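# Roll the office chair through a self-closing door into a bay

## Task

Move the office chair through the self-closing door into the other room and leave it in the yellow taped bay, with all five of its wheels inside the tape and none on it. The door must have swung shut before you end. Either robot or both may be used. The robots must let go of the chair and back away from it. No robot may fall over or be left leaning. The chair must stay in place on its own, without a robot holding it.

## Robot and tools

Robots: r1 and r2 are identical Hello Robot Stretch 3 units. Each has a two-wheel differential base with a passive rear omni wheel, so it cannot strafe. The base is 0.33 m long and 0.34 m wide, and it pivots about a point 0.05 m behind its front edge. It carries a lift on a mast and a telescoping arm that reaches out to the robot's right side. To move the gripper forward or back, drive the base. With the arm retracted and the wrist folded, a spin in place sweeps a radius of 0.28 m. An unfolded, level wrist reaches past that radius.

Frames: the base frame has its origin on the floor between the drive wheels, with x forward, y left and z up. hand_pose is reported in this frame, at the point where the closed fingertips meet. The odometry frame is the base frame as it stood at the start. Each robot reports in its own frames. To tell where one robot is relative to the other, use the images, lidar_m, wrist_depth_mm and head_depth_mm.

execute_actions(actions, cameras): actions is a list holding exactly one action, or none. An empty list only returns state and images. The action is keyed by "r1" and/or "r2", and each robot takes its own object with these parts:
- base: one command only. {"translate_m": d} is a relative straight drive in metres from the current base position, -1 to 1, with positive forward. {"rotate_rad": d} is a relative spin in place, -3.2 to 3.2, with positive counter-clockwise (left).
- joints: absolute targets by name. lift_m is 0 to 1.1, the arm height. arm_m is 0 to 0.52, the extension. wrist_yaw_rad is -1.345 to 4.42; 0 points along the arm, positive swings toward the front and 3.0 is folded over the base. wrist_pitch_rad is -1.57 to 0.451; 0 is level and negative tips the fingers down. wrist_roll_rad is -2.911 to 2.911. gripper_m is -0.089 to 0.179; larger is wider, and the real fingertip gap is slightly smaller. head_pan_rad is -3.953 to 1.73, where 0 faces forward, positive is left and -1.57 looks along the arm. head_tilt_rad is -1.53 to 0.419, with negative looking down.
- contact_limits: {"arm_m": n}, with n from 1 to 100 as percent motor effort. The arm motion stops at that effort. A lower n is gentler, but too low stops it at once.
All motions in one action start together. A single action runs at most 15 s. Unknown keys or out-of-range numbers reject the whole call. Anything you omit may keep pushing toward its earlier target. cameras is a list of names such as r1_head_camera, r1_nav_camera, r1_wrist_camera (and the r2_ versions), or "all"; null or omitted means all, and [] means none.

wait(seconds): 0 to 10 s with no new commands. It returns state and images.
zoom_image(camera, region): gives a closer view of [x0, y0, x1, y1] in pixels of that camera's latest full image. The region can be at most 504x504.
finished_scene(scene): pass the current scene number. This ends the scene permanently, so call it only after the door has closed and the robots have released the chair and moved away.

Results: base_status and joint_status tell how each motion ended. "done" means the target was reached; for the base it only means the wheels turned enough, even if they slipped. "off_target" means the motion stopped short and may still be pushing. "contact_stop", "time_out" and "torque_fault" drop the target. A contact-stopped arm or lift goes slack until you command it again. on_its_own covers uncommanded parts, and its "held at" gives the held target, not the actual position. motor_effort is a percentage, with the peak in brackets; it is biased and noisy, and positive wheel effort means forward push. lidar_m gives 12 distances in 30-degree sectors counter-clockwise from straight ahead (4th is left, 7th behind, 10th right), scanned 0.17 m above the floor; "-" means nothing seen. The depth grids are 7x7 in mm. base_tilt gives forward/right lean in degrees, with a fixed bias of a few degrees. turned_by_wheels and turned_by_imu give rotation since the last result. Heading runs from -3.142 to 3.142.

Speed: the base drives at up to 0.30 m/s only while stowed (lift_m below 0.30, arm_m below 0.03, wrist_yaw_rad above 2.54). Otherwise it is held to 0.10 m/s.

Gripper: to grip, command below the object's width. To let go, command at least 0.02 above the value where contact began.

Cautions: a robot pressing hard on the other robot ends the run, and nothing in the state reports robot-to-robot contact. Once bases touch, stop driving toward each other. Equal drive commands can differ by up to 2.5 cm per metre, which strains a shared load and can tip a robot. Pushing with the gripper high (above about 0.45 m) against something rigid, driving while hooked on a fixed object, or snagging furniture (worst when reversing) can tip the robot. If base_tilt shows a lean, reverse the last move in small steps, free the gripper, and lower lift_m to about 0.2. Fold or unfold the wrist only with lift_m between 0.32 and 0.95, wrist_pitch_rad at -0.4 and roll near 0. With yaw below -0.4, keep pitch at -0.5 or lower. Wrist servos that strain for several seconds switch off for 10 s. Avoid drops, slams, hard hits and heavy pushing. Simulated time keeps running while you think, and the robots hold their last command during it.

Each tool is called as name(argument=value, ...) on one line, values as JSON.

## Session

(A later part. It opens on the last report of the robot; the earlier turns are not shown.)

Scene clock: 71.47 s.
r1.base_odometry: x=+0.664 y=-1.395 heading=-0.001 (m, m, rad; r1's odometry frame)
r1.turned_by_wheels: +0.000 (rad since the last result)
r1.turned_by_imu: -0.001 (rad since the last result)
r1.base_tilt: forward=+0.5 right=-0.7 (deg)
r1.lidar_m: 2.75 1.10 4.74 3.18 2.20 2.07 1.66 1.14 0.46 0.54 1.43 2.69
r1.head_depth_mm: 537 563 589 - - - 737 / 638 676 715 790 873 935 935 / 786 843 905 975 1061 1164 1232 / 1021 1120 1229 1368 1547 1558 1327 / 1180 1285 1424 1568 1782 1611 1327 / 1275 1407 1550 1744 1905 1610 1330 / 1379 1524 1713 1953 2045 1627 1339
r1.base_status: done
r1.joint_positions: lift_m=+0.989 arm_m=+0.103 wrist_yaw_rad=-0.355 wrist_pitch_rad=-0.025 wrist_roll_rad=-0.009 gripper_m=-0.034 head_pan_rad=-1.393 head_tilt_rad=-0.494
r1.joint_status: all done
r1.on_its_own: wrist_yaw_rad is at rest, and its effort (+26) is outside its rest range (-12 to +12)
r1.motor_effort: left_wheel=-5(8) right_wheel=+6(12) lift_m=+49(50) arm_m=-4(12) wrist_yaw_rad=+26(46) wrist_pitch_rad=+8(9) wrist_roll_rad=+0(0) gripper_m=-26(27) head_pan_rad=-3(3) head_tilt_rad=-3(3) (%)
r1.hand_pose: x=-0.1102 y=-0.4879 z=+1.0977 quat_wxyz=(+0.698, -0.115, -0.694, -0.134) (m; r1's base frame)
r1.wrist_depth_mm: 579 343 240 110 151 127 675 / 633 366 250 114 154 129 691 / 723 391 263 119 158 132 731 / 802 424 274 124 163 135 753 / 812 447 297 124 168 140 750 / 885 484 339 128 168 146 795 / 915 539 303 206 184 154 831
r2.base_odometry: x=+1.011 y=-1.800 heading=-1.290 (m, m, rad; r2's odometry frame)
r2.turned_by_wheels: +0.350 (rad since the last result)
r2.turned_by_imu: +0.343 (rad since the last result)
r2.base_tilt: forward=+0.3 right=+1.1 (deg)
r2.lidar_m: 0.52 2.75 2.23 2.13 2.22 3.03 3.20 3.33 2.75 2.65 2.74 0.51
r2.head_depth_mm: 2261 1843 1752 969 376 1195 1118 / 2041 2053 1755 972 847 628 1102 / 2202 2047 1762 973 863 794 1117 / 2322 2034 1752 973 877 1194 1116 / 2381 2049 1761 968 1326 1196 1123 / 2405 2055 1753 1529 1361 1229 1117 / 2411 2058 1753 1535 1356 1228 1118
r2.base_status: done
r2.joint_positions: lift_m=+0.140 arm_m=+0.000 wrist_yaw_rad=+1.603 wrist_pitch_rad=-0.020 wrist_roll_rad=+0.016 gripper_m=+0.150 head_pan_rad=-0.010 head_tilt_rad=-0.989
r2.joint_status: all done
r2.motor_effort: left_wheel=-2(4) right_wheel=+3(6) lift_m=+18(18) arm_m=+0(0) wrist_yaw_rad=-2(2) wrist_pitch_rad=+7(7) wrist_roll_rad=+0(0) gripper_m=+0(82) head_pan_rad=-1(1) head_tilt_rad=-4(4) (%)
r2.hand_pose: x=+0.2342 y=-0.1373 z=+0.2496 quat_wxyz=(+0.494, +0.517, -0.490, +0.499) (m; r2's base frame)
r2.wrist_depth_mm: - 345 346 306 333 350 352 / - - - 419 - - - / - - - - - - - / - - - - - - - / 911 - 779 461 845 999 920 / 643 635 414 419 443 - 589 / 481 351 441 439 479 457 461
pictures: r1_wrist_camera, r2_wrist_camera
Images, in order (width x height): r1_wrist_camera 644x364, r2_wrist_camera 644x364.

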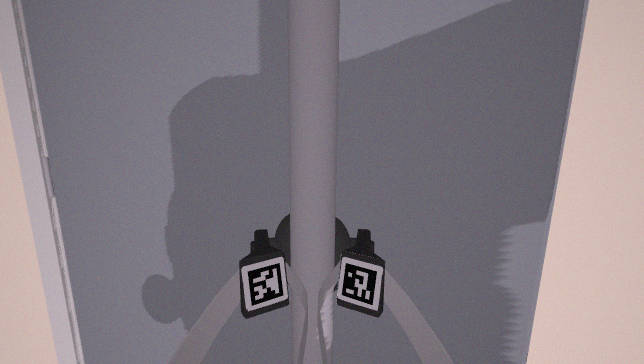

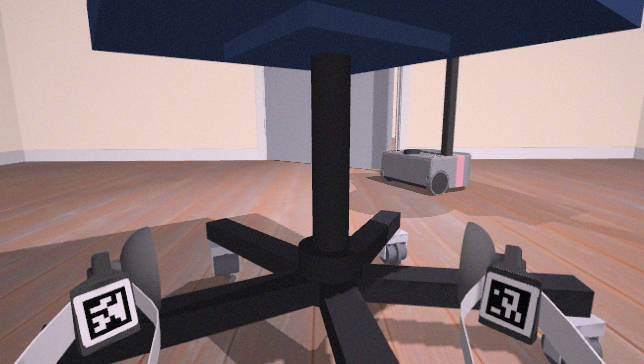

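execute_actions(actions=[{"r1":{"base":{"translate_m":0.075},"joints":{"arm_m":0.067}},"r2":{"base":{"translate_m":0.15}}}], cameras=[])

execute_actions(actions=[{"r1":{"base":{"translate_m":0.08},"joints":{"arm_m":0.043}},"r2":{"base":{"translate_m":0.15}}}], cameras=[])

execute_actions(actions=[{"r1":{"base":{"translate_m":0.09},"joints":{"arm_m":0.027}}}], cameras=["r1_wrist_camera","r2_wrist_camera","r2_nav_camera"])

Scene clock: 81.07 s.
r1.base_odometry: x=+0.739 y=-1.395 heading=-0.001 (m, m, rad; r1's odometry frame)
r1.turned_by_wheels: +0.000 (rad since the last result)
r1.turned_by_imu: -0.005 (rad since the last result)
r1.base_tilt: forward=+0.4 right=-0.7 (deg)
r1.lidar_m: 2.68 1.06 1.04 3.30 2.27 2.14 1.72 1.18 0.42 0.52 1.47 2.63
r1.head_depth_mm: 538 560 585 - - - 725 / 662 695 735 785 896 - 984 / 864 922 991 1060 1142 1251 1263 / 1123 1217 1338 1469 1622 1604 1326 / 1220 1324 1468 1622 1820 1606 1330 / 1307 1433 1594 1792 1953 1612 1333 / 1418 1571 1754 1999 2046 1624 1331
r1.base_status: done
r1.joint_positions: lift_m=+0.989 arm_m=+0.067 wrist_yaw_rad=-0.330 wrist_pitch_rad=-0.025 wrist_roll_rad=-0.009 gripper_m=-0.034 head_pan_rad=-1.393 head_tilt_rad=-0.494
r1.joint_status: all done
r1.motor_effort: left_wheel=-1(7) right_wheel=+0(15) lift_m=+50(50) arm_m=-6(13) wrist_yaw_rad=-6(35) wrist_pitch_rad=+8(8) wrist_roll_rad=+1(1) gripper_m=-23(27) head_pan_rad=-4(4) head_tilt_rad=-3(3) (%)
r1.hand_pose: x=-0.1043 y=-0.4542 z=+1.0978 quat_wxyz=(+0.699, -0.107, -0.695, -0.126) (m; r1's base frame)
r1.wrist_depth_mm: 797 459 270 111 148 120 115 / 819 495 282 115 151 123 135 / 887 544 296 120 155 126 767 / 904 588 313 126 160 128 796 / 939 657 345 126 163 131 850 / 980 744 403 130 161 134 862 / - 844 342 206 177 140 902
r2.base_odometry: x=+1.052 y=-1.944 heading=-1.291 (m, m, rad; r2's odometry frame)
r2.turned_by_wheels: -0.001 (rad since the last result)
r2.turned_by_imu: +0.001 (rad since the last result)
r2.base_tilt: forward=+0.4 right=+1.1 (deg)
r2.lidar_m: 1.88 2.60 2.22 2.14 2.22 3.05 3.34 3.47 2.75 2.64 2.74 0.37
r2.head_depth_mm: 1854 1998 1679 990 862 774 360 / 1852 1998 1760 967 862 775 705 / 2015 2047 1754 967 863 776 715 / 2224 2030 1756 1539 862 789 1107 / 2343 2068 1750 1534 863 1215 1104 / 2311 2052 1753 1537 1345 1232 1119 / 2318 2043 1751 1534 1369 1229 1117
r2.base_status: done
r2.joint_positions: lift_m=+0.140 arm_m=+0.000 wrist_yaw_rad=+1.603 wrist_pitch_rad=-0.020 wrist_roll_rad=+0.016 gripper_m=+0.150 head_pan_rad=-0.010 head_tilt_rad=-0.989
r2.joint_status: not commanded
r2.on_its_own: right_wheel is at rest, and its effort (+24) is outside its rest range (-18 to +18)
r2.motor_effort: left_wheel=+0(2) right_wheel=+24(25) lift_m=+18(18) arm_m=+0(0) wrist_yaw_rad=-2(2) wrist_pitch_rad=+7(7) wrist_roll_rad=+0(0) gripper_m=+0(0) head_pan_rad=+1(0) head_tilt_rad=-3(4) (%)
r2.hand_pose: x=+0.2342 y=-0.1373 z=+0.2496 quat_wxyz=(+0.494, +0.517, -0.490, +0.499) (m; r2's base frame)
r2.wrist_depth_mm: - 343 276 248 277 350 - / - - - 257 - - - / - - - 265 - - - / - - - 274 - - - / 907 - 923 285 921 - 908 / 635 616 445 295 566 - 625 / 479 456 459 280 317 302 477
pictures: none
No camera images: the call's "cameras" was empty. Leave "cameras" out to get every camera's image.

Scene clock: 84.40 s.
r1.base_odometry: x=+0.819 y=-1.395 heading=-0.001 (m, m, rad; r1's odometry frame)
r1.turned_by_wheels: +0.000 (rad since the last result)
r1.turned_by_imu: +0.071 (rad since the last result)
r1.base_tilt: forward=+0.4 right=-0.7 (deg)
r1.lidar_m: 2.66 0.98 0.98 3.14 2.28 2.20 1.64 1.18 0.38 0.54 1.61 2.57
r1.head_depth_mm: 658 673 687 740 - - - / 933 955 982 1006 1136 1283 - / 1142 1232 1341 1451 1614 1557 1320 / 1233 1343 1474 1633 1784 1609 1322 / 1338 1466 1623 1793 1944 1610 1331 / 1463 1606 1776 2011 2042 1606 1331 / 1600 1780 2001 2275 2056 1623 1334
r1.base_status: done
r1.joint_positions: lift_m=+0.989 arm_m=+0.043 wrist_yaw_rad=-0.354 wrist_pitch_rad=-0.026 wrist_roll_rad=-0.009 gripper_m=-0.034 head_pan_rad=-1.393 head_tilt_rad=-0.495
r1.joint_status: all done
r1.on_its_own: wrist_yaw_rad is at rest, and its effort (+24) is outside its rest range (-12 to +12)
r1.motor_effort: left_wheel=-3(20) right_wheel=+6(14) lift_m=+50(50) arm_m=+0(13) wrist_yaw_rad=+24(30) wrist_pitch_rad=+9(10) wrist_roll_rad=+0(0) gripper_m=-24(24) head_pan_rad=-4(4) head_tilt_rad=-3(3) (%)
r1.hand_pose: x=-0.1100 y=-0.4276 z=+1.0975 quat_wxyz=(+0.698, -0.115, -0.694, -0.134) (m; r1's base frame)
r1.wrist_depth_mm: 902 879 344 112 149 116 96 / 953 899 358 116 152 118 100 / - 924 380 185 156 120 104 / - - 404 192 158 122 108 / - - 458 125 162 125 114 / - - 609 129 159 127 128 / - - 438 212 181 129 908
r2.base_odometry: x=+1.093 y=-2.088 heading=-1.291 (m, m, rad; r2's odometry frame)
r2.turned_by_wheels: +0.000 (rad since the last result)
r2.turned_by_imu: +0.001 (rad since the last result)
r2.base_tilt: forward=+0.4 right=+1.1 (deg)
r2.lidar_m: 1.65 2.45 2.22 2.14 2.21 3.05 3.50 3.65 2.75 2.65 2.74 0.26
r2.head_depth_mm: 1617 1989 1569 1537 863 777 705 / 1629 1858 1676 1534 863 775 705 / 1806 2004 1748 1536 860 777 705 / 2023 2053 1751 1534 863 776 715 / 2237 2055 1745 1547 1365 787 1076 / 2262 2043 1756 1535 1369 1215 1113 / 2256 2036 1761 1533 1370 1235 1120
r2.base_status: done
r2.joint_positions: lift_m=+0.140 arm_m=+0.000 wrist_yaw_rad=+1.603 wrist_pitch_rad=-0.020 wrist_roll_rad=+0.016 gripper_m=+0.150 head_pan_rad=-0.010 head_tilt_rad=-0.989
r2.joint_status: not commanded
r2.motor_effort: left_wheel=+1(12) right_wheel=+11(31) lift_m=+18(18) arm_m=+0(0) wrist_yaw_rad=-2(2) wrist_pitch_rad=+7(7) wrist_roll_rad=+0(0) gripper_m=+0(0) head_pan_rad=+1(0) head_tilt_rad=-4(4) (%)
r2.hand_pose: x=+0.2342 y=-0.1373 z=+0.2496 quat_wxyz=(+0.494, +0.517, -0.490, +0.499) (m; r2's base frame)
r2.wrist_depth_mm: - - - 135 130 - - / - - - 139 134 - - / - - - 143 139 - - / - - - 148 145 - - / 923 - 922 152 152 - 905 / 627 415 625 157 368 - 626 / 480 373 318 163 307 457 476
pictures: none
No camera images: the call's "cameras" was empty. Leave "cameras" out to get every camera's image.

Scene clock: 86.57 s.
r1.base_odometry: x=+0.909 y=-1.395 heading=-0.001 (m, m, rad; r1's odometry frame)
r1.turned_by_wheels: +0.000 (rad since the last result)
r1.turned_by_imu: +0.046 (rad since the last result)
r1.base_tilt: forward=+0.4 right=-0.7 (deg)
r1.lidar_m: 2.62 0.92 0.92 3.11 2.33 2.27 1.62 1.24 0.36 0.58 1.75 2.50
r1.head_depth_mm: 995 961 928 989 - - - / 1141 1219 1321 1435 1559 1600 - / 1232 1332 1451 1587 1740 1599 1330 / 1342 1451 1586 1747 1884 1609 1323 / 1474 1599 1761 1969 2021 1608 1320 / 1610 1769 1974 2227 2049 1613 1329 / 1797 2009 2255 2528 2037 1614 1335
r1.base_status: done
r1.joint_positions: lift_m=+0.989 arm_m=+0.027 wrist_yaw_rad=-0.336 wrist_pitch_rad=-0.025 wrist_roll_rad=-0.009 gripper_m=-0.034 head_pan_rad=-1.393 head_tilt_rad=-0.495
r1.joint_status: all done
r1.motor_effort: left_wheel=-2(13) right_wheel=+2(14) lift_m=+51(51) arm_m=-5(12) wrist_yaw_rad=+1(26) wrist_pitch_rad=+8(8) wrist_roll_rad=+0(1) gripper_m=-23(24) head_pan_rad=-3(4) head_tilt_rad=-2(3) (%)
r1.hand_pose: x=-0.1056 y=-0.4137 z=+1.0978 quat_wxyz=(+0.699, -0.109, -0.695, -0.127) (m; r1's base frame)
r1.wrist_depth_mm: - - 574 111 148 108 84 / - - 639 116 152 109 86 / - - 691 120 154 111 86 / - - 770 126 157 112 90 / - - - 126 160 113 94 / - - - 129 154 115 97 / - - 780 222 178 117 101
r2.base_odometry: x=+1.093 y=-2.088 heading=-1.291 (m, m, rad; r2's odometry frame)
r2.turned_by_wheels: +0.000 (rad since the last result)
r2.turned_by_imu: +0.000 (rad since the last result)
r2.base_tilt: forward=+0.4 right=+1.1 (deg)
r2.lidar_m: 1.56 2.44 2.22 2.14 2.22 3.07 3.51 3.63 2.75 2.65 2.75 0.27
r2.head_depth_mm: 2374 2040 1532 1536 862 776 705 / 1509 1803 1623 1532 864 776 704 / 1691 1924 1749 1536 862 776 705 / 1960 2048 1751 1538 861 776 715 / 2228 2046 1755 1532 1369 787 1076 / 2259 2046 1747 1539 1363 1211 1116 / 2266 2046 1758 1538 1367 1227 1122
r2.base_status: not commanded
r2.joint_positions: lift_m=+0.140 arm_m=+0.000 wrist_yaw_rad=+1.603 wrist_pitch_rad=-0.020 wrist_roll_rad=+0.016 gripper_m=+0.150 head_pan_rad=-0.010 head_tilt_rad=-0.989
r2.joint_status: not commanded
r2.motor_effort: left_wheel=+0(0) right_wheel=+11(11) lift_m=+18(18) arm_m=+0(1) wrist_yaw_rad=-1(1) wrist_pitch_rad=+7(7) wrist_roll_rad=+0(0) gripper_m=+0(0) head_pan_rad=+1(0) head_tilt_rad=-5(3) (%)
r2.hand_pose: x=+0.2342 y=-0.1373 z=+0.2496 quat_wxyz=(+0.494, +0.517, -0.490, +0.499) (m; r2's base frame)
r2.wrist_depth_mm: - - - 136 129 - - / - - - 139 134 - - / - - - 144 139 - - / - - - 147 145 - - / 905 - 907 152 152 - 907 / 638 418 632 158 367 - 631 / 485 372 317 163 302 456 478
pictures: r1_wrist_camera, r2_nav_camera (sideways: a quarter turn counterclockwise sets it upright), r2_wrist_camera
Images, in order (width x height): r1_wrist_camera 644x364, r2_nav_camera 672x504, r2_wrist_camera 644x364.

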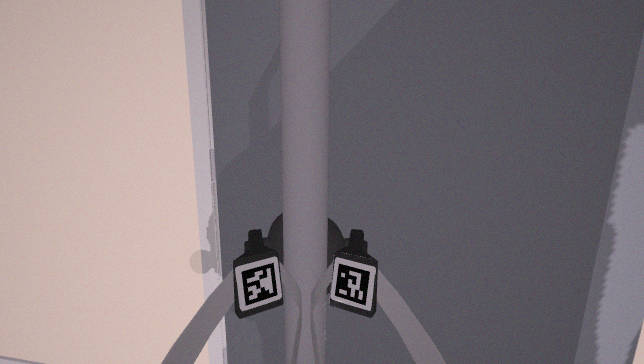

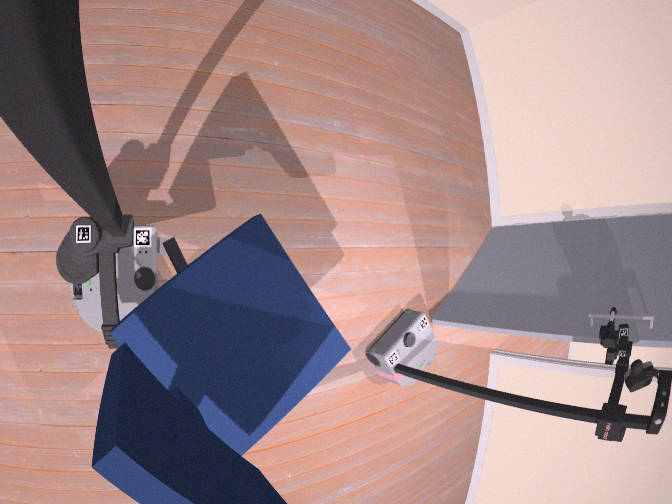

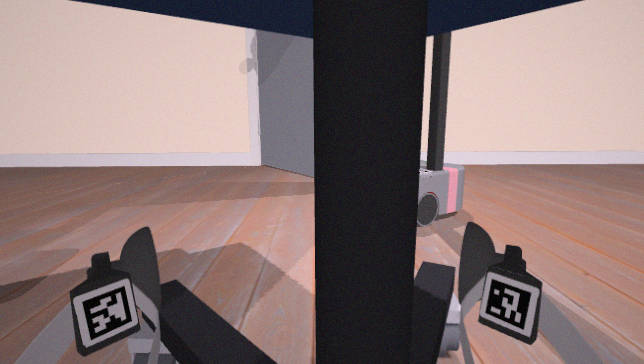

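execute_actions(actions=[{"r1":{"base":{"translate_m":0.15},"joints":{"arm_m":0.033}},"r2":{"base":{"translate_m":0.04},"joints":{"wrist_yaw_rad":1.5,"gripper_m":0.09}}}], cameras=[])

execute_actions(actions=[{"r1":{"base":{"rotate_rad":-0.25},"joints":{"arm_m":0.07}}}], cameras=["r1_wrist_camera","r2_wrist_camera"])

Scene clock: 94.30 s.
r1.base_odometry: x=+1.059 y=-1.396 heading=-0.001 (m, m, rad; r1's odometry frame)
r1.turned_by_wheels: +0.000 (rad since the last result)
r1.turned_by_imu: -0.007 (rad since the last result)
r1.base_tilt: forward=+0.4 right=-0.6 (deg)
r1.lidar_m: 2.48 1.03 0.79 3.29 2.47 2.40 1.74 1.36 0.35 0.74 1.86 2.37
r1.head_depth_mm: 1130 1217 1304 1389 - - - / 1211 1311 1412 1531 1676 1598 - / 1306 1411 1534 1673 1810 1602 1320 / 1414 1547 1675 1863 1960 1618 1321 / 1541 1691 1870 2087 2021 1603 1323 / 1688 1861 2075 2371 2046 1608 1329 / 1880 2094 2373 2573 2037 1600 1327
r1.base_status: done
r1.joint_positions: lift_m=+0.989 arm_m=+0.034 wrist_yaw_rad=-0.337 wrist_pitch_rad=-0.022 wrist_roll_rad=-0.009 gripper_m=-0.034 head_pan_rad=-1.393 head_tilt_rad=-0.495
r1.joint_status: all done
r1.motor_effort: left_wheel=+0(15) right_wheel=+6(22) lift_m=+51(50) arm_m=-8(8) wrist_yaw_rad=+2(62) wrist_pitch_rad=+8(9) wrist_roll_rad=+0(1) gripper_m=-25(27) head_pan_rad=-5(4) head_tilt_rad=-3(2) (%)
r1.hand_pose: x=-0.1059 y=-0.4199 z=+1.0984 quat_wxyz=(+0.699, -0.110, -0.695, -0.127) (m; r1's base frame)
r1.wrist_depth_mm: - - - 112 150 101 76 / - - - 117 152 102 77 / - - - 121 154 103 77 / - - - 126 157 104 78 / - - - 130 159 105 79 / - - - 132 150 106 82 / - - - 189 165 107 86
r2.base_odometry: x=+1.104 y=-2.127 heading=-1.292 (m, m, rad; r2's odometry frame)
r2.turned_by_wheels: +0.000 (rad since the last result)
r2.turned_by_imu: +0.000 (rad since the last result)
r2.base_tilt: forward=+0.4 right=+1.1 (deg)
r2.lidar_m: 1.03 2.39 2.22 2.14 2.22 3.05 3.55 3.69 2.74 2.65 2.74 0.26
r2.head_depth_mm: 2443 2005 1476 1508 861 777 706 / 2323 2015 1532 1450 863 777 706 / 1454 1663 1692 1538 863 776 705 / 1783 1960 1751 1532 862 775 715 / 2178 2046 1750 1533 1372 788 1088 / 2229 2057 1759 1538 1363 1210 1119 / 2235 2048 1761 1544 1367 1234 1120
r2.base_status: done
r2.joint_positions: lift_m=+0.140 arm_m=+0.000 wrist_yaw_rad=+1.504 wrist_pitch_rad=-0.020 wrist_roll_rad=+0.016 gripper_m=+0.090 head_pan_rad=-0.010 head_tilt_rad=-0.989
r2.joint_status: all done
r2.motor_effort: left_wheel=-1(7) right_wheel=+13(21) lift_m=+18(18) arm_m=+0(0) wrist_yaw_rad=-3(2) wrist_pitch_rad=+7(7) wrist_roll_rad=+0(0) gripper_m=-1(83) head_pan_rad=+1(0) head_tilt_rad=-3(3) (%)
r2.hand_pose: x=+0.2338 y=-0.1626 z=+0.2496 quat_wxyz=(+0.518, +0.492, -0.515, +0.474) (m; r2's base frame)
r2.wrist_depth_mm: - - 347 122 352 - - / - - - 125 - - - / - - - 129 - - - / - - - 133 - - - / 931 917 921 137 933 902 909 / 623 633 630 142 373 624 622 / 480 318 485 146 431 471 479
pictures: none
No camera images: the call's "cameras" was empty. Leave "cameras" out to get every camera's image.

Scene clock: 97.03 s.
r1.base_odometry: x=+1.059 y=-1.396 heading=-0.252 (m, m, rad; r1's odometry frame)
r1.turned_by_wheels: -0.250 (rad since the last result)
r1.turned_by_imu: -0.267 (rad since the last result)
r1.base_tilt: forward=+0.5 right=-0.7 (deg)
r1.lidar_m: 2.36 2.76 0.78 4.54 2.74 2.41 2.42 1.45 0.41 0.54 1.49 2.36
r1.head_depth_mm: 610 630 648 - - - 776 / 803 836 870 918 1059 - 1048 / 1103 1193 1296 1394 1494 1516 1323 / 1179 1281 1405 1541 1725 1599 1321 / 1232 1352 1482 1644 1840 1616 1329 / 1304 1423 1566 1757 1901 1618 1329 / 1371 1512 1669 1888 1981 1622 1337
r1.base_status: done
r1.joint_positions: lift_m=+0.990 arm_m=+0.070 wrist_yaw_rad=-0.348 wrist_pitch_rad=-0.025 wrist_roll_rad=-0.009 gripper_m=-0.034 head_pan_rad=-1.393 head_tilt_rad=-0.495
r1.joint_status: all done
r1.on_its_own: wrist_yaw_rad is at rest, and its effort (+18) is outside its rest range (-12 to +12)
r1.motor_effort: left_wheel=-3(30) right_wheel=+3(28) lift_m=+49(50) arm_m=-2(13) wrist_yaw_rad=+18(88) wrist_pitch_rad=+9(11) wrist_roll_rad=+0(0) gripper_m=-23(32) head_pan_rad=-4(4) head_tilt_rad=-2(2) (%)
r1.hand_pose: x=-0.1086 y=-0.4553 z=+1.0976 quat_wxyz=(+0.698, -0.113, -0.695, -0.132) (m; r1's base frame)
r1.wrist_depth_mm: 851 664 308 171 147 118 102 / 862 736 322 179 151 120 105 / 893 803 337 184 156 122 109 / 924 890 359 189 159 124 121 / 977 987 396 124 164 126 - / 952 - 500 128 160 129 - / - - 383 208 177 132 -
r2.base_odometry: x=+1.104 y=-2.127 heading=-1.292 (m, m, rad; r2's odometry frame)
r2.turned_by_wheels: +0.000 (rad since the last result)
r2.turned_by_imu: +0.000 (rad since the last result)
r2.base_tilt: forward=+0.4 right=+1.2 (deg)
r2.lidar_m: 1.03 2.40 2.21 2.13 2.22 3.05 3.53 3.68 2.75 2.64 2.74 0.26
r2.head_depth_mm: 2436 1947 1502 1499 861 776 703 / 1432 1755 1541 1417 858 774 705 / 1597 1843 1686 1514 864 773 706 / 1871 1994 1747 1538 861 775 714 / 2176 2041 1758 1541 1369 786 1093 / 2216 2029 1766 1551 1368 1213 1116 / 2249 2028 1760 1542 1371 1230 1116
r2.base_status: not commanded
r2.joint_positions: lift_m=+0.140 arm_m=+0.000 wrist_yaw_rad=+1.504 wrist_pitch_rad=-0.020 wrist_roll_rad=+0.016 gripper_m=+0.090 head_pan_rad=-0.010 head_tilt_rad=-0.989
r2.joint_status: not commanded
r2.motor_effort: left_wheel=+0(0) right_wheel=+13(13) lift_m=+18(18) arm_m=+0(0) wrist_yaw_rad=-2(2) wrist_pitch_rad=+7(6) wrist_roll_rad=+0(0) gripper_m=+0(1) head_pan_rad=+0(0) head_tilt_rad=-4(4) (%)
r2.hand_pose: x=+0.2338 y=-0.1626 z=+0.2496 quat_wxyz=(+0.518, +0.492, -0.515, +0.474) (m; r2's base frame)
r2.wrist_depth_mm: - - 346 121 350 - - / - - - 125 - - - / - - - 129 - - - / - - - 133 - - - / 931 933 912 137 905 909 910 / 634 634 630 141 373 626 619 / 482 316 487 146 429 474 474
pictures: r1_wrist_camera, r2_wrist_camera
Images, in order (width x height): r1_wrist_camera 644x364, r2_wrist_camera 644x364.

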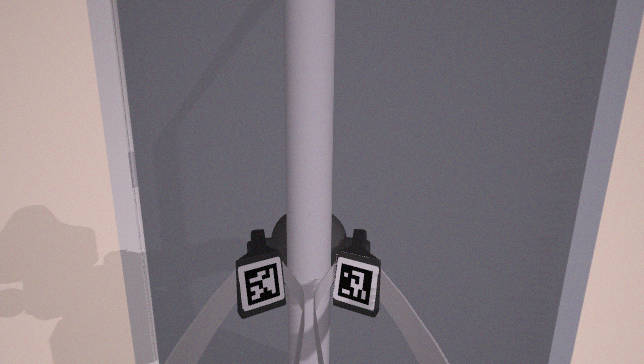

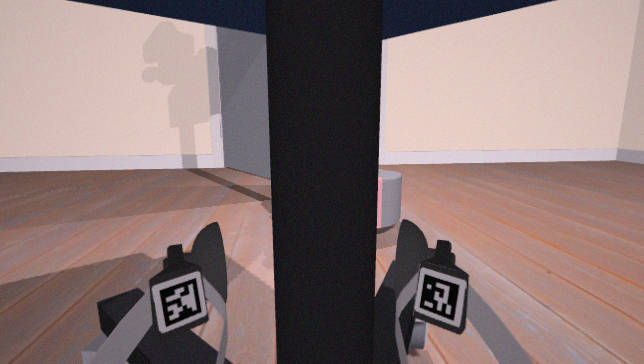

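execute_actions(actions=[{"r1":{"base":{"translate_m":0.1},"joints":{"arm_m":0.048}}}], cameras=[])

execute_actions(actions=[{"r1":{"base":{"translate_m":0.26},"joints":{"arm_m":0.042}}}], cameras=[])

execute_actions(actions=[{"r1":{"base":{"rotate_rad":-0.25},"joints":{"arm_m":0.08}}}], cameras=["r1_wrist_camera","r2_nav_camera"])

Scene clock: 109.37 s.
r1.base_odometry: x=+1.155 y=-1.420 heading=-0.252 (m, m, rad; r1's odometry frame)
r1.turned_by_wheels: +0.000 (rad since the last result)
r1.turned_by_imu: +0.053 (rad since the last result)
r1.base_tilt: forward=+0.4 right=-0.7 (deg)
r1.lidar_m: 2.27 2.77 0.75 4.39 2.77 2.49 2.30 1.44 0.38 0.56 1.59 2.27
r1.head_depth_mm: 842 833 823 888 - - - / 1126 1202 1288 1401 1570 1587 - / 1182 1282 1388 1527 1684 1613 1325 / 1246 1343 1477 1625 1808 1607 1322 / 1313 1424 1576 1749 1898 1611 1331 / 1380 1524 1682 1874 1968 1613 1329 / 1479 1626 1820 2040 2044 1610 1329
r1.base_status: done
r1.joint_positions: lift_m=+0.990 arm_m=+0.049 wrist_yaw_rad=-0.330 wrist_pitch_rad=-0.023 wrist_roll_rad=-0.009 gripper_m=-0.034 head_pan_rad=-1.393 head_tilt_rad=-0.495
r1.joint_status: all done
r1.motor_effort: left_wheel=+0(10) right_wheel=+2(14) lift_m=+49(49) arm_m=-6(13) wrist_yaw_rad=-7(26) wrist_pitch_rad=+8(9) wrist_roll_rad=+1(0) gripper_m=-25(25) head_pan_rad=-4(4) head_tilt_rad=-2(2) (%)
r1.hand_pose: x=-0.1042 y=-0.4354 z=+1.0982 quat_wxyz=(+0.700, -0.107, -0.695, -0.125) (m; r1's base frame)
r1.wrist_depth_mm: 923 979 493 113 149 110 87 / 952 991 543 189 152 112 88 / 991 - 577 195 155 113 90 / - - 628 199 157 115 93 / - - 771 125 161 117 97 / - - - 128 156 118 101 / - - 642 220 179 120 105
r2.base_odometry: x=+1.104 y=-2.127 heading=-1.292 (m, m, rad; r2's odometry frame)
r2.turned_by_wheels: +0.000 (rad since the last result)
r2.turned_by_imu: +0.000 (rad since the last result)
r2.base_tilt: forward=+0.4 right=+1.1 (deg)
r2.lidar_m: 0.92 2.40 2.22 2.14 2.23 3.04 3.54 3.67 2.75 2.64 2.74 0.26
r2.head_depth_mm: 869 1956 1757 1537 861 774 705 / 2387 2033 1473 1419 862 774 706 / 1415 1642 1537 1469 861 775 706 / 1739 1956 1755 1534 860 776 716 / 2186 2036 1755 1539 1369 791 1089 / 2256 2033 1754 1541 1367 1217 1118 / 2237 2046 1749 1536 1371 1229 1121
r2.base_status: not commanded
r2.joint_positions: lift_m=+0.140 arm_m=+0.000 wrist_yaw_rad=+1.504 wrist_pitch_rad=-0.020 wrist_roll_rad=+0.016 gripper_m=+0.090 head_pan_rad=-0.010 head_tilt_rad=-0.989
r2.joint_status: not commanded
r2.motor_effort: left_wheel=+0(0) right_wheel=+13(13) lift_m=+18(18) arm_m=+0(0) wrist_yaw_rad=-3(2) wrist_pitch_rad=+7(7) wrist_roll_rad=+0(0) gripper_m=+0(1) head_pan_rad=+1(0) head_tilt_rad=-4(3) (%)
r2.hand_pose: x=+0.2338 y=-0.1626 z=+0.2496 quat_wxyz=(+0.518, +0.492, -0.515, +0.474) (m; r2's base frame)
r2.wrist_depth_mm: - - 349 122 351 - - / - - - 125 - - - / - - - 129 - - - / - - - 133 - - - / 923 925 911 137 917 889 908 / 630 640 628 142 372 628 617 / 481 321 484 146 426 483 478
pictures: none
No camera images: the call's "cameras" was empty. Leave "cameras" out to get every camera's image.

Scene clock: 113.20 s.
r1.base_odometry: x=+1.407 y=-1.485 heading=-0.252 (m, m, rad; r1's odometry frame)
r1.turned_by_wheels: +0.000 (rad since the last result)
r1.turned_by_imu: -0.050 (rad since the last result)
r1.base_tilt: forward=-0.5 right=+0.7 (deg)
r1.lidar_m: 2.02 2.38 0.97 0.72 3.12 2.75 2.65 1.63 0.39 0.81 1.63 2.02
r1.head_depth_mm: 1097 1186 1288 1387 - - - / 1153 1249 1362 1495 1654 1610 - / 1203 1302 1433 1580 1766 1579 1308 / 1261 1370 1506 1672 1841 1580 1312 / 1314 1452 1592 1767 1922 1593 1318 / 1384 1522 1696 1917 1990 1598 1317 / 1462 1617 1806 2055 2020 1597 1329
r1.base_status: done
r1.joint_positions: lift_m=+0.990 arm_m=+0.043 wrist_yaw_rad=-0.341 wrist_pitch_rad=+0.007 wrist_roll_rad=-0.009 gripper_m=-0.034 head_pan_rad=-1.393 head_tilt_rad=-0.495
r1.joint_status: all done
r1.motor_effort: left_wheel=+0(4) right_wheel=+5(17) lift_m=+50(49) arm_m=-11(14) wrist_yaw_rad=+8(37) wrist_pitch_rad=-3(8) wrist_roll_rad=+1(0) gripper_m=-25(26) head_pan_rad=-4(4) head_tilt_rad=-3(3) (%)
r1.hand_pose: x=-0.1071 y=-0.4296 z=+1.1061 quat_wxyz=(+0.701, -0.122, -0.693, -0.118) (m; r1's base frame)
r1.wrist_depth_mm: 947 969 988 113 152 103 78 / 984 961 - 118 155 104 78 / 974 - - 217 157 105 79 / - - - 224 160 106 80 / - - - 125 162 108 80 / - - - 131 153 109 83 / - - - 242 183 110 86
r2.base_odometry: x=+1.104 y=-2.127 heading=-1.292 (m, m, rad; r2's odometry frame)
r2.turned_by_wheels: +0.000 (rad since the last result)
r2.turned_by_imu: +0.000 (rad since the last result)
r2.base_tilt: forward=+0.4 right=+1.1 (deg)
r2.lidar_m: 0.76 2.39 2.23 2.14 2.22 3.05 3.55 3.67 2.75 2.65 2.74 0.26
r2.head_depth_mm: 2461 2057 1750 1539 863 775 706 / 2463 2022 1747 1540 861 776 707 / 2443 2043 1749 1460 860 776 705 / 1183 1455 1472 1387 862 778 714 / 2126 2012 1755 1490 1364 790 1090 / 2219 2031 1752 1536 1374 1214 1115 / 2243 2046 1752 1532 1363 1233 1116
r2.base_status: not commanded
r2.joint_positions: lift_m=+0.140 arm_m=+0.000 wrist_yaw_rad=+1.504 wrist_pitch_rad=-0.020 wrist_roll_rad=+0.016 gripper_m=+0.090 head_pan_rad=-0.010 head_tilt_rad=-0.989
r2.joint_status: not commanded
r2.motor_effort: left_wheel=+0(0) right_wheel=+13(13) lift_m=+18(18) arm_m=+0(0) wrist_yaw_rad=-2(3) wrist_pitch_rad=+6(7) wrist_roll_rad=+0(0) gripper_m=+0(0) head_pan_rad=+1(0) head_tilt_rad=-3(3) (%)
r2.hand_pose: x=+0.2338 y=-0.1626 z=+0.2496 quat_wxyz=(+0.518, +0.492, -0.515, +0.474) (m; r2's base frame)
r2.wrist_depth_mm: - - 346 121 349 - - / - - - 125 - - - / - - - 129 - - - / - - 742 132 - - - / 914 820 731 137 916 917 907 / 641 636 628 142 376 629 631 / 480 319 483 146 429 474 482
pictures: none
No camera images: the call's "cameras" was empty. Leave "cameras" out to get every camera's image.

Scene clock: 116.57 s.
r1.base_odometry: x=+1.407 y=-1.485 heading=-0.502 (m, m, rad; r1's odometry frame)
r1.turned_by_wheels: -0.250 (rad since the last result)
r1.turned_by_imu: -0.073 (rad since the last result)
r1.base_tilt: forward=+0.4 right=-0.7 (deg)
r1.lidar_m: 2.04 2.31 0.97 0.72 3.23 2.73 2.72 1.63 0.40 0.64 1.56 2.05
r1.head_depth_mm: 1086 1102 1055 - - - 945 / 1156 1244 1346 1466 1658 - 1281 / 1197 1289 1404 1555 1711 1608 1329 / 1236 1353 1468 1631 1814 1611 1329 / 1297 1409 1540 1698 1865 1617 1327 / 1340 1463 1613 1799 1946 1600 1325 / 1407 1530 1700 1905 2024 1615 1329
r1.base_status: done
r1.joint_positions: lift_m=+0.990 arm_m=+0.080 wrist_yaw_rad=-0.395 wrist_pitch_rad=-0.025 wrist_roll_rad=-0.009 gripper_m=-0.034 head_pan_rad=-1.393 head_tilt_rad=-0.496
r1.joint_status: all done
r1.on_its_own: wrist_yaw_rad is held at -0.386, not at your -0.335, by its stall guard, which is not easing now
r1.motor_effort: left_wheel=-2(36) right_wheel=+4(31) lift_m=+49(49) arm_m=+0(15) wrist_yaw_rad=+11(86) wrist_pitch_rad=+8(11) wrist_roll_rad=+0(0) gripper_m=-24(30) head_pan_rad=-3(4) head_tilt_rad=-2(2) (%)
r1.hand_pose: x=-0.1198 y=-0.4608 z=+1.0979 quat_wxyz=(+0.695, -0.129, -0.692, -0.148) (m; r1's base frame)
r1.wrist_depth_mm: 846 925 498 113 149 111 88 / 922 938 525 191 152 112 89 / 921 965 553 195 155 114 90 / 981 - 616 201 157 115 93 / 978 - 756 124 162 118 97 / - - - 128 156 119 100 / - - 627 219 180 121 104
r2.base_odometry: x=+1.104 y=-2.127 heading=-1.292 (m, m, rad; r2's odometry frame)
r2.turned_by_wheels: +0.000 (rad since the last result)
r2.turned_by_imu: +0.000 (rad since the last result)
r2.base_tilt: forward=+0.4 right=+1.1 (deg)
r2.lidar_m: 0.79 2.40 2.22 2.14 2.21 3.05 3.54 3.70 2.75 2.64 2.74 0.26
r2.head_depth_mm: 2435 2047 1758 1543 861 776 706 / 2451 2036 1754 1542 866 776 704 / 2446 2051 1747 1450 860 775 706 / 778 928 1445 1364 861 777 713 / 2131 2050 1760 1507 1373 787 1088 / 2231 2041 1747 1536 1367 1211 1114 / 2232 2034 1757 1542 1361 1230 1115
r2.base_status: not commanded
r2.joint_positions: lift_m=+0.140 arm_m=+0.000 wrist_yaw_rad=+1.504 wrist_pitch_rad=-0.020 wrist_roll_rad=+0.016 gripper_m=+0.090 head_pan_rad=-0.010 head_tilt_rad=-0.989
r2.joint_status: not commanded
r2.motor_effort: left_wheel=+0(0) right_wheel=+13(13) lift_m=+18(18) arm_m=+0(0) wrist_yaw_rad=-2(3) wrist_pitch_rad=+7(7) wrist_roll_rad=+0(0) gripper_m=+0(0) head_pan_rad=+1(1) head_tilt_rad=-4(4) (%)
r2.hand_pose: x=+0.2338 y=-0.1626 z=+0.2496 quat_wxyz=(+0.518, +0.492, -0.515, +0.474) (m; r2's base frame)
r2.wrist_depth_mm: - - 346 122 349 - - / - - - 125 - - - / - - - 129 - - - / - - 806 133 - - - / 920 851 712 137 926 907 906 / 630 631 637 142 373 619 627 / 475 317 484 146 428 479 478
pictures: r1_wrist_camera, r2_nav_camera (sideways: a quarter turn counterclockwise sets it upright)
Images, in order (width x height): r1_wrist_camera 644x364, r2_nav_camera 672x504.

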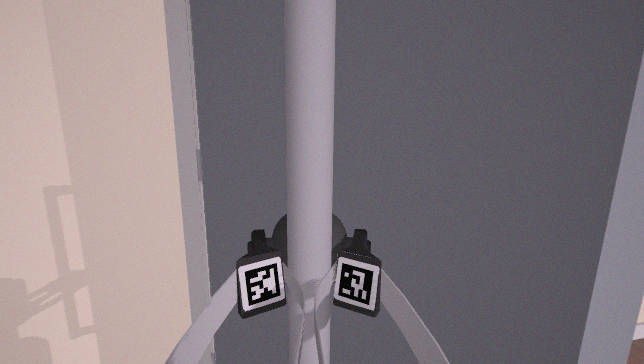

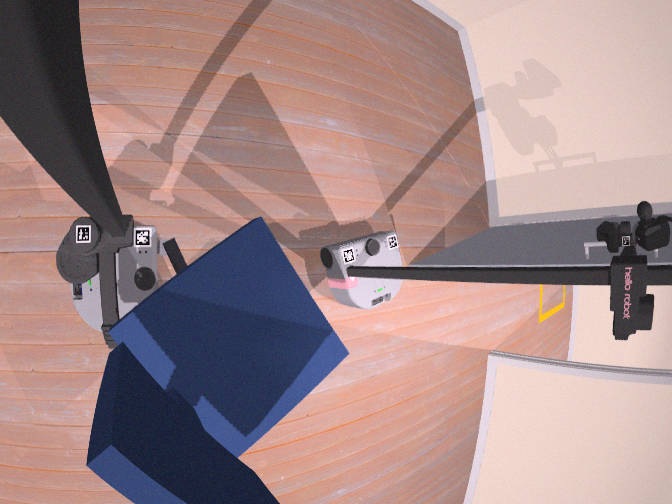

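execute_actions(actions=[{"r1":{"base":{"translate_m":0.13},"joints":{"arm_m":0.086}}}], cameras=[])

execute_actions(actions=[{"r1":{"base":{"rotate_rad":-0.25},"joints":{"arm_m":0.128}}}], cameras=[])

Scene clock: 124.03 s.
r1.base_odometry: x=+1.521 y=-1.548 heading=-0.502 (m, m, rad; r1's odometry frame)
r1.turned_by_wheels: +0.000 (rad since the last result)
r1.turned_by_imu: -0.006 (rad since the last result)
r1.base_tilt: forward=+0.4 right=-0.5 (deg)
r1.lidar_m: 1.91 2.16 3.57 0.89 0.75 2.86 2.85 1.71 0.40 0.78 1.59 1.92
r1.head_depth_mm: 1132 1226 1317 - - - 1142 / 1172 1270 1382 1491 1691 - 1318 / 1216 1317 1433 1569 1752 1596 1322 / 1264 1367 1491 1652 1806 1594 1320 / 1310 1426 1566 1738 1896 1603 1325 / 1367 1488 1651 1823 1965 1617 1327 / 1421 1558 1736 1908 2046 1609 1324
r1.base_status: done
r1.joint_positions: lift_m=+0.990 arm_m=+0.087 wrist_yaw_rad=-0.388 wrist_pitch_rad=-0.020 wrist_roll_rad=-0.009 gripper_m=-0.034 head_pan_rad=-1.393 head_tilt_rad=-0.496
r1.joint_status: all done
r1.on_its_own: wrist_yaw_rad is held at -0.386, not at your -0.335, by its stall guard, which is not easing now
r1.motor_effort: left_wheel=+0(14) right_wheel=+6(26) lift_m=+48(49) arm_m=-8(7) wrist_yaw_rad=+2(74) wrist_pitch_rad=+7(8) wrist_roll_rad=+0(0) gripper_m=-24(28) head_pan_rad=-4(4) head_tilt_rad=-2(2) (%)
r1.hand_pose: x=-0.1181 y=-0.4684 z=+1.0991 quat_wxyz=(+0.696, -0.128, -0.692, -0.144) (m; r1's base frame)
r1.wrist_depth_mm: 898 944 945 202 152 106 81 / 925 968 985 208 154 107 81 / 915 - - 212 157 108 82 / 992 - - 217 159 109 83 / - - - 125 162 110 84 / - - - 129 153 111 87 / - - - 236 181 113 91
r2.base_odometry: x=+1.104 y=-2.127 heading=-1.292 (m, m, rad; r2's odometry frame)
r2.turned_by_wheels: +0.000 (rad since the last result)
r2.turned_by_imu: +0.000 (rad since the last result)
r2.base_tilt: forward=+0.4 right=+1.1 (deg)
r2.lidar_m: 0.77 0.90 2.21 2.14 2.22 3.04 3.54 3.68 2.75 2.65 2.75 0.26
r2.head_depth_mm: 2473 2032 1751 1544 862 777 705 / 2482 2031 1763 1530 860 776 705 / 2435 2060 1753 1536 862 778 706 / 2422 2042 1748 1409 860 775 714 / 1200 1348 1478 1355 1367 786 1088 / 2177 2050 1751 1513 1372 1217 1114 / 2243 2038 1756 1538 1369 1235 1119
r2.base_status: not commanded
r2.joint_positions: lift_m=+0.140 arm_m=+0.000 wrist_yaw_rad=+1.504 wrist_pitch_rad=-0.020 wrist_roll_rad=+0.016 gripper_m=+0.090 head_pan_rad=-0.010 head_tilt_rad=-0.989
r2.joint_status: not commanded
r2.motor_effort: left_wheel=+0(0) right_wheel=+13(13) lift_m=+18(18) arm_m=-1(0) wrist_yaw_rad=-3(3) wrist_pitch_rad=+7(7) wrist_roll_rad=+0(0) gripper_m=+0(0) head_pan_rad=+0(1) head_tilt_rad=-2(3) (%)
r2.hand_pose: x=+0.2338 y=-0.1626 z=+0.2496 quat_wxyz=(+0.518, +0.492, -0.515, +0.474) (m; r2's base frame)
r2.wrist_depth_mm: - - 346 122 347 - - / - - - 125 - - - / - - - 129 - - - / - 777 - 133 - - - / 928 656 777 137 908 917 894 / 640 629 633 142 372 628 634 / 480 319 488 146 429 478 477
pictures: none
No camera images: the call's "cameras" was empty. Leave "cameras" out to get every camera's image.

Scene clock: 127.30 s.
r1.base_odometry: x=+1.521 y=-1.548 heading=-0.752 (m, m, rad; r1's odometry frame)
r1.turned_by_wheels: -0.250 (rad since the last result)
r1.turned_by_imu: -0.297 (rad since the last result)
r1.base_tilt: forward=+0.5 right=-0.7 (deg)
r1.lidar_m: 1.90 1.93 2.49 0.95 0.76 3.05 2.86 2.20 0.47 0.57 1.43 1.85
r1.head_depth_mm: 617 640 665 - - 760 779 / 784 820 857 967 - 1020 1050 / 1068 1134 1208 1299 1386 1465 1313 / 1176 1270 1391 1535 1696 1601 1320 / 1182 1283 1411 1555 1711 1607 1327 / 1196 1298 1416 1575 1731 1613 1325 / 1206 1304 1422 1575 1760 1614 1331
r1.base_status: done
r1.joint_positions: lift_m=+0.990 arm_m=+0.128 wrist_yaw_rad=-0.381 wrist_pitch_rad=-0.022 wrist_roll_rad=-0.009 gripper_m=-0.034 head_pan_rad=-1.394 head_tilt_rad=-0.496
r1.joint_status: all done
r1.on_its_own: wrist_yaw_rad is held at -0.386, not at your -0.335, by its stall guard, which is not easing now
r1.motor_effort: left_wheel=-1(16) right_wheel=+2(35) lift_m=+47(48) arm_m=-4(17) wrist_yaw_rad=-6(94) wrist_pitch_rad=+7(13) wrist_roll_rad=+0(0) gripper_m=-23(30) head_pan_rad=-4(4) head_tilt_rad=-2(2) (%)
r1.hand_pose: x=-0.1166 y=-0.5106 z=+1.0987 quat_wxyz=(+0.696, -0.126, -0.692, -0.142) (m; r1's base frame)
r1.wrist_depth_mm: 779 458 270 112 149 121 112 / 805 488 285 116 153 123 132 / 823 533 294 177 155 125 - / 837 583 312 185 159 129 - / 871 645 342 125 163 131 - / 882 709 407 129 162 134 - / 915 817 338 205 179 140 -
r2.base_odometry: x=+1.104 y=-2.127 heading=-1.292 (m, m, rad; r2's odometry frame)
r2.turned_by_wheels: +0.000 (rad since the last result)
r2.turned_by_imu: +0.000 (rad since the last result)
r2.base_tilt: forward=+0.3 right=+1.1 (deg)
r2.lidar_m: 0.76 0.90 2.22 2.14 2.22 3.06 3.55 3.67 2.75 2.64 2.74 0.26
r2.head_depth_mm: 2441 2036 1747 1535 859 776 703 / 2438 2048 1758 1535 861 776 705 / 2456 2027 1754 1537 862 776 706 / 1344 1682 1730 1396 862 778 715 / 2135 2054 1754 1344 1367 786 1094 / 729 872 1676 1489 1373 1213 1119 / 2232 2043 1757 1541 1363 1237 1114
r2.base_status: not commanded
r2.joint_positions: lift_m=+0.140 arm_m=+0.000 wrist_yaw_rad=+1.504 wrist_pitch_rad=-0.020 wrist_roll_rad=+0.016 gripper_m=+0.090 head_pan_rad=-0.010 head_tilt_rad=-0.989
r2.joint_status: not commanded
r2.motor_effort: left_wheel=+0(1) right_wheel=+13(14) lift_m=+18(18) arm_m=+0(0) wrist_yaw_rad=-2(3) wrist_pitch_rad=+6(6) wrist_roll_rad=+0(0) gripper_m=+0(0) head_pan_rad=+1(1) head_tilt_rad=-4(3) (%)
r2.hand_pose: x=+0.2338 y=-0.1626 z=+0.2496 quat_wxyz=(+0.518, +0.492, -0.515, +0.474) (m; r2's base frame)
r2.wrist_depth_mm: - - 346 122 350 - - / - - - 125 - - - / - - - 129 - - - / - 697 - 133 - - - / 821 635 777 137 916 907 891 / 629 642 640 141 373 628 627 / 484 322 480 146 431 476 476
pictures: none
No camera images: the call's "cameras" was empty. Leave "cameras" out to get every camera's image.

execute_actions(actions=[{"r1":{"base":{"translate_m":0.08},"joints":{"arm_m":0.11}}}], cameras=[])

execute_actions(actions=[{"r1":{"base":{"translate_m":0.09},"joints":{"arm_m":0.096}}}], cameras=[])

execute_actions(actions=[{"r1":{"base":{"translate_m":0.23},"joints":{"arm_m":0.089}},"r2":{"base":{"translate_m":0.15}}}], cameras=["r2_wrist_camera","r2_nav_camera"])

Scene clock: 136.23 s.
r1.base_odometry: x=+1.580 y=-1.603 heading=-0.753 (m, m, rad; r1's odometry frame)
r1.turned_by_wheels: +0.000 (rad since the last result)
r1.turned_by_imu: +0.036 (rad since the last result)
r1.base_tilt: forward=+0.4 right=-0.7 (deg)
r1.lidar_m: 1.83 1.87 2.49 0.96 0.80 3.11 2.93 2.10 0.44 0.59 1.43 1.90
r1.head_depth_mm: 727 743 756 - - - 804 / 1031 1062 1084 1231 1389 1289 1203 / 1157 1259 1367 1510 1649 1605 1328 / 1176 1276 1398 1537 1705 1604 1321 / 1195 1287 1403 1558 1734 1604 1328 / 1206 1297 1432 1571 1756 1618 1328 / 1225 1321 1449 1590 1795 1612 1335
r1.base_status: done
r1.joint_positions: lift_m=+0.990 arm_m=+0.110 wrist_yaw_rad=-0.402 wrist_pitch_rad=-0.022 wrist_roll_rad=-0.009 gripper_m=-0.034 head_pan_rad=-1.394 head_tilt_rad=-0.496
r1.joint_status: all done
r1.on_its_own: wrist_yaw_rad is held at -0.386, not at your -0.335, by its stall guard, which is not easing now; wrist_yaw_rad is at rest, and its effort (+21) is outside its rest range (-12 to +12)
r1.motor_effort: left_wheel=-4(11) right_wheel=+7(15) lift_m=+48(48) arm_m=-2(13) wrist_yaw_rad=+21(26) wrist_pitch_rad=+7(8) wrist_roll_rad=+0(0) gripper_m=-24(24) head_pan_rad=-3(4) head_tilt_rad=-2(2) (%)
r1.hand_pose: x=-0.1216 y=-0.4903 z=+1.0985 quat_wxyz=(+0.695, -0.133, -0.691, -0.150) (m; r1's base frame)
r1.wrist_depth_mm: 795 737 315 113 149 118 100 / 804 806 333 118 151 119 104 / 818 902 346 184 155 122 108 / 865 914 368 190 160 124 114 / 871 957 407 125 163 127 130 / 910 981 517 128 160 129 - / 941 - 401 210 179 131 -
r2.base_odometry: x=+1.104 y=-2.127 heading=-1.292 (m, m, rad; r2's odometry frame)
r2.turned_by_wheels: +0.000 (rad since the last result)
r2.turned_by_imu: +0.000 (rad since the last result)
r2.base_tilt: forward=+0.4 right=+1.0 (deg)
r2.lidar_m: 1.30 0.78 2.22 2.14 2.22 3.04 3.54 3.69 2.74 2.65 2.75 0.26
r2.head_depth_mm: 2463 2046 1754 1536 860 776 704 / 2451 2039 1761 1533 862 777 705 / 2444 2044 1754 1538 860 775 705 / 2379 1987 1722 1483 862 776 714 / 2116 1991 1744 1373 1371 786 1091 / 2238 2044 1471 1350 1363 1219 1119 / 724 1910 1753 1539 1373 1230 1118
r2.base_status: not commanded
r2.joint_positions: lift_m=+0.140 arm_m=+0.000 wrist_yaw_rad=+1.504 wrist_pitch_rad=-0.020 wrist_roll_rad=+0.016 gripper_m=+0.090 head_pan_rad=-0.010 head_tilt_rad=-0.989
r2.joint_status: not commanded
r2.motor_effort: left_wheel=+0(0) right_wheel=+13(13) lift_m=+18(18) arm_m=+0(1) wrist_yaw_rad=-3(2) wrist_pitch_rad=+7(7) wrist_roll_rad=+0(0) gripper_m=+0(0) head_pan_rad=+0(0) head_tilt_rad=-4(3) (%)
r2.hand_pose: x=+0.2338 y=-0.1626 z=+0.2496 quat_wxyz=(+0.518, +0.492, -0.515, +0.474) (m; r2's base frame)
r2.wrist_depth_mm: - - 346 122 349 - - / - - - 125 - - - / - - - 129 - - - / - 827 - 133 - - - / 629 648 845 137 904 919 900 / 634 630 627 141 374 627 625 / 481 317 479 146 426 478 479
pictures: none
No camera images: the call's "cameras" was empty. Leave "cameras" out to get every camera's image.

Scene clock: 138.53 s.
r1.base_odometry: x=+1.645 y=-1.664 heading=-0.753 (m, m, rad; r1's odometry frame)
r1.turned_by_wheels: +0.000 (rad since the last result)
r1.turned_by_imu: -0.006 (rad since the last result)
r1.base_tilt: forward=+0.4 right=-0.6 (deg)
r1.lidar_m: 1.74 1.78 2.34 4.40 0.86 3.19 3.02 2.11 0.43 0.60 1.43 1.83
r1.head_depth_mm: 858 857 850 - - - 815 / 1146 1231 1306 1439 1613 - 1255 / 1155 1256 1362 1500 1679 1601 1323 / 1170 1279 1391 1522 1702 1611 1323 / 1186 1278 1401 1546 1719 1601 1325 / 1199 1313 1422 1556 1750 1598 1326 / 1207 1309 1439 1595 1764 1611 1330
r1.base_status: done
r1.joint_positions: lift_m=+0.990 arm_m=+0.097 wrist_yaw_rad=-0.377 wrist_pitch_rad=-0.019 wrist_roll_rad=-0.009 gripper_m=-0.034 head_pan_rad=-1.394 head_tilt_rad=-0.496
r1.joint_status: all done
r1.on_its_own: wrist_yaw_rad is held at -0.386, not at your -0.335, by its stall guard, which is not easing now
r1.motor_effort: left_wheel=+0(7) right_wheel=+3(16) lift_m=+48(47) arm_m=-7(12) wrist_yaw_rad=-12(35) wrist_pitch_rad=+6(8) wrist_roll_rad=+0(0) gripper_m=-24(24) head_pan_rad=-4(3) head_tilt_rad=-2(2) (%)
r1.hand_pose: x=-0.1157 y=-0.4793 z=+1.0993 quat_wxyz=(+0.697, -0.125, -0.692, -0.140) (m; r1's base frame)
r1.wrist_depth_mm: 814 875 407 112 147 112 90 / 808 882 432 115 151 113 93 / 849 953 462 119 153 115 97 / 852 966 496 125 157 117 99 / 865 992 595 127 160 119 104 / 919 - 861 130 155 121 111 / 957 - 519 214 177 122 123
r2.base_odometry: x=+1.104 y=-2.127 heading=-1.292 (m, m, rad; r2's odometry frame)
r2.turned_by_wheels: +0.000 (rad since the last result)
r2.turned_by_imu: +0.000 (rad since the last result)
r2.base_tilt: forward=+0.4 right=+1.1 (deg)
r2.lidar_m: 1.30 0.82 2.21 2.14 2.21 3.06 3.55 3.68 2.75 2.65 2.74 0.26
r2.head_depth_mm: 2470 2059 1750 1536 863 779 706 / 2451 2038 1748 1546 861 778 704 / 2445 2061 1755 1546 861 775 706 / 2451 2029 1748 1537 861 775 717 / 1364 1898 1719 1430 1362 786 1090 / 2225 2044 1753 1370 1372 1217 1120 / 2231 2045 1640 1463 1372 1230 1115
r2.base_status: not commanded
r2.joint_positions: lift_m=+0.140 arm_m=+0.000 wrist_yaw_rad=+1.504 wrist_pitch_rad=-0.020 wrist_roll_rad=+0.016 gripper_m=+0.090 head_pan_rad=-0.010 head_tilt_rad=-0.989
r2.joint_status: not commanded
r2.motor_effort: left_wheel=+0(0) right_wheel=+13(13) lift_m=+18(18) arm_m=+0(0) wrist_yaw_rad=-2(2) wrist_pitch_rad=+7(7) wrist_roll_rad=+0(0) gripper_m=+0(0) head_pan_rad=+0(0) head_tilt_rad=-3(3) (%)
r2.hand_pose: x=+0.2338 y=-0.1626 z=+0.2496 quat_wxyz=(+0.518, +0.492, -0.515, +0.474) (m; r2's base frame)
r2.wrist_depth_mm: - - 347 122 351 - - / - - - 125 - - - / - - - 129 - - - / 709 851 - 133 - - - / 634 707 912 137 920 935 919 / 634 634 642 142 371 620 621 / 477 318 481 146 429 479 472
pictures: none
No camera images: the call's "cameras" was empty. Leave "cameras" out to get every camera's image.

Scene clock: 142.00 s.
r1.base_odometry: x=+1.813 y=-1.821 heading=-0.753 (m, m, rad; r1's odometry frame)
r1.turned_by_wheels: +0.000 (rad since the last result)
r1.turned_by_imu: -0.050 (rad since the last result)
r1.base_tilt: forward=-0.3 right=+0.4 (deg)
r1.lidar_m: 1.50 1.53 1.94 4.23 0.96 0.96 3.26 2.21 0.43 0.76 1.40 1.62
r1.head_depth_mm: 1107 1204 1286 - - - 1072 / 1119 1211 1330 1437 1648 - 1297 / 1127 1219 1337 1474 1639 1576 1308 / 1134 1237 1352 1493 1654 1584 1310 / 1140 1248 1359 1496 1679 1592 1316 / 1145 1250 1363 1507 1690 1595 1318 / 1153 1258 1375 1520 1694 1608 1325
r1.base_status: done
r1.joint_positions: lift_m=+0.990 arm_m=+0.090 wrist_yaw_rad=-0.386 wrist_pitch_rad=+0.007 wrist_roll_rad=-0.009 gripper_m=-0.034 head_pan_rad=-1.394 head_tilt_rad=-0.496
r1.joint_status: all done
r1.on_its_own: wrist_yaw_rad is held at -0.386, not at your -0.335, by its stall guard, which is not easing now
r1.motor_effort: left_wheel=+0(2) right_wheel=+5(18) lift_m=+48(48) arm_m=-10(13) wrist_yaw_rad=+0(29) wrist_pitch_rad=-2(6) wrist_roll_rad=+0(0) gripper_m=-24(25) head_pan_rad=-3(3) head_tilt_rad=-2(2) (%)
r1.hand_pose: x=-0.1180 y=-0.4724 z=+1.1060 quat_wxyz=(+0.698, -0.137, -0.690, -0.134) (m; r1's base frame)
r1.wrist_depth_mm: 781 860 816 112 149 107 82 / 801 899 880 117 151 108 83 / 811 928 967 122 155 109 84 / 835 919 - 207 158 110 85 / 834 970 - 126 162 112 89 / 875 981 - 130 154 113 93 / 918 - - 229 179 115 97
r2.base_odometry: x=+1.146 y=-2.271 heading=-1.292 (m, m, rad; r2's odometry frame)
r2.turned_by_wheels: +0.000 (rad since the last result)
r2.turned_by_imu: +0.001 (rad since the last result)
r2.base_tilt: forward=+0.5 right=+1.1 (deg)
r2.lidar_m: 1.34 0.79 0.87 2.14 2.22 3.05 3.69 3.79 2.74 2.65 0.26 0.26
r2.head_depth_mm: 2445 2039 1742 1532 862 776 706 / 2439 2038 1747 1534 860 776 705 / 2437 2052 1753 1536 861 773 703 / 2457 2041 1759 1543 1365 775 714 / 1896 1944 1751 1537 1363 799 1120 / 1403 1510 1662 1536 1367 1229 1112 / 1133 1903 1760 1359 1328 1234 1116
r2.base_status: done
r2.joint_positions: lift_m=+0.140 arm_m=+0.000 wrist_yaw_rad=+1.480 wrist_pitch_rad=-0.020 wrist_roll_rad=+0.016 gripper_m=+0.090 head_pan_rad=-0.010 head_tilt_rad=-0.989
r2.joint_status: not commanded
r2.on_its_own: wrist_yaw_rad is at rest, and its effort (+14) is outside its rest range (-12 to +12)
r2.motor_effort: left_wheel=-3(4) right_wheel=+11(20) lift_m=+18(18) arm_m=+0(0) wrist_yaw_rad=+14(14) wrist_pitch_rad=+7(7) wrist_roll_rad=+0(0) gripper_m=-4(5) head_pan_rad=+1(0) head_tilt_rad=-4(5) (%)
r2.hand_pose: x=+0.2333 y=-0.1686 z=+0.2496 quat_wxyz=(+0.523, +0.486, -0.521, +0.468) (m; r2's base frame)
r2.wrist_depth_mm: - - - 106 107 - - / - - - 109 111 - - / - - - 112 115 - - / - - - 116 121 - - / 840 924 922 119 121 911 905 / 630 636 635 123 121 633 622 / 484 334 469 128 131 475 478
pictures: r2_nav_camera (sideways: a quarter turn counterclockwise sets it upright), r2_wrist_camera
Images, in order (width x height): r2_nav_camera 672x504, r2_wrist_camera 644x364.

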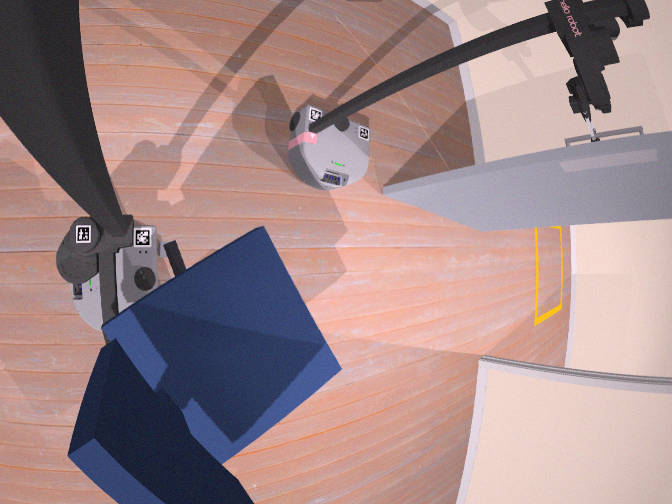

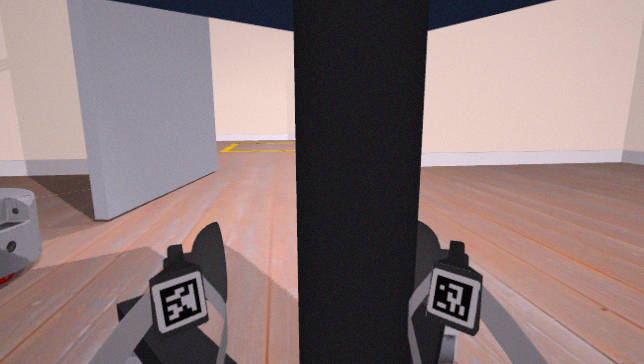

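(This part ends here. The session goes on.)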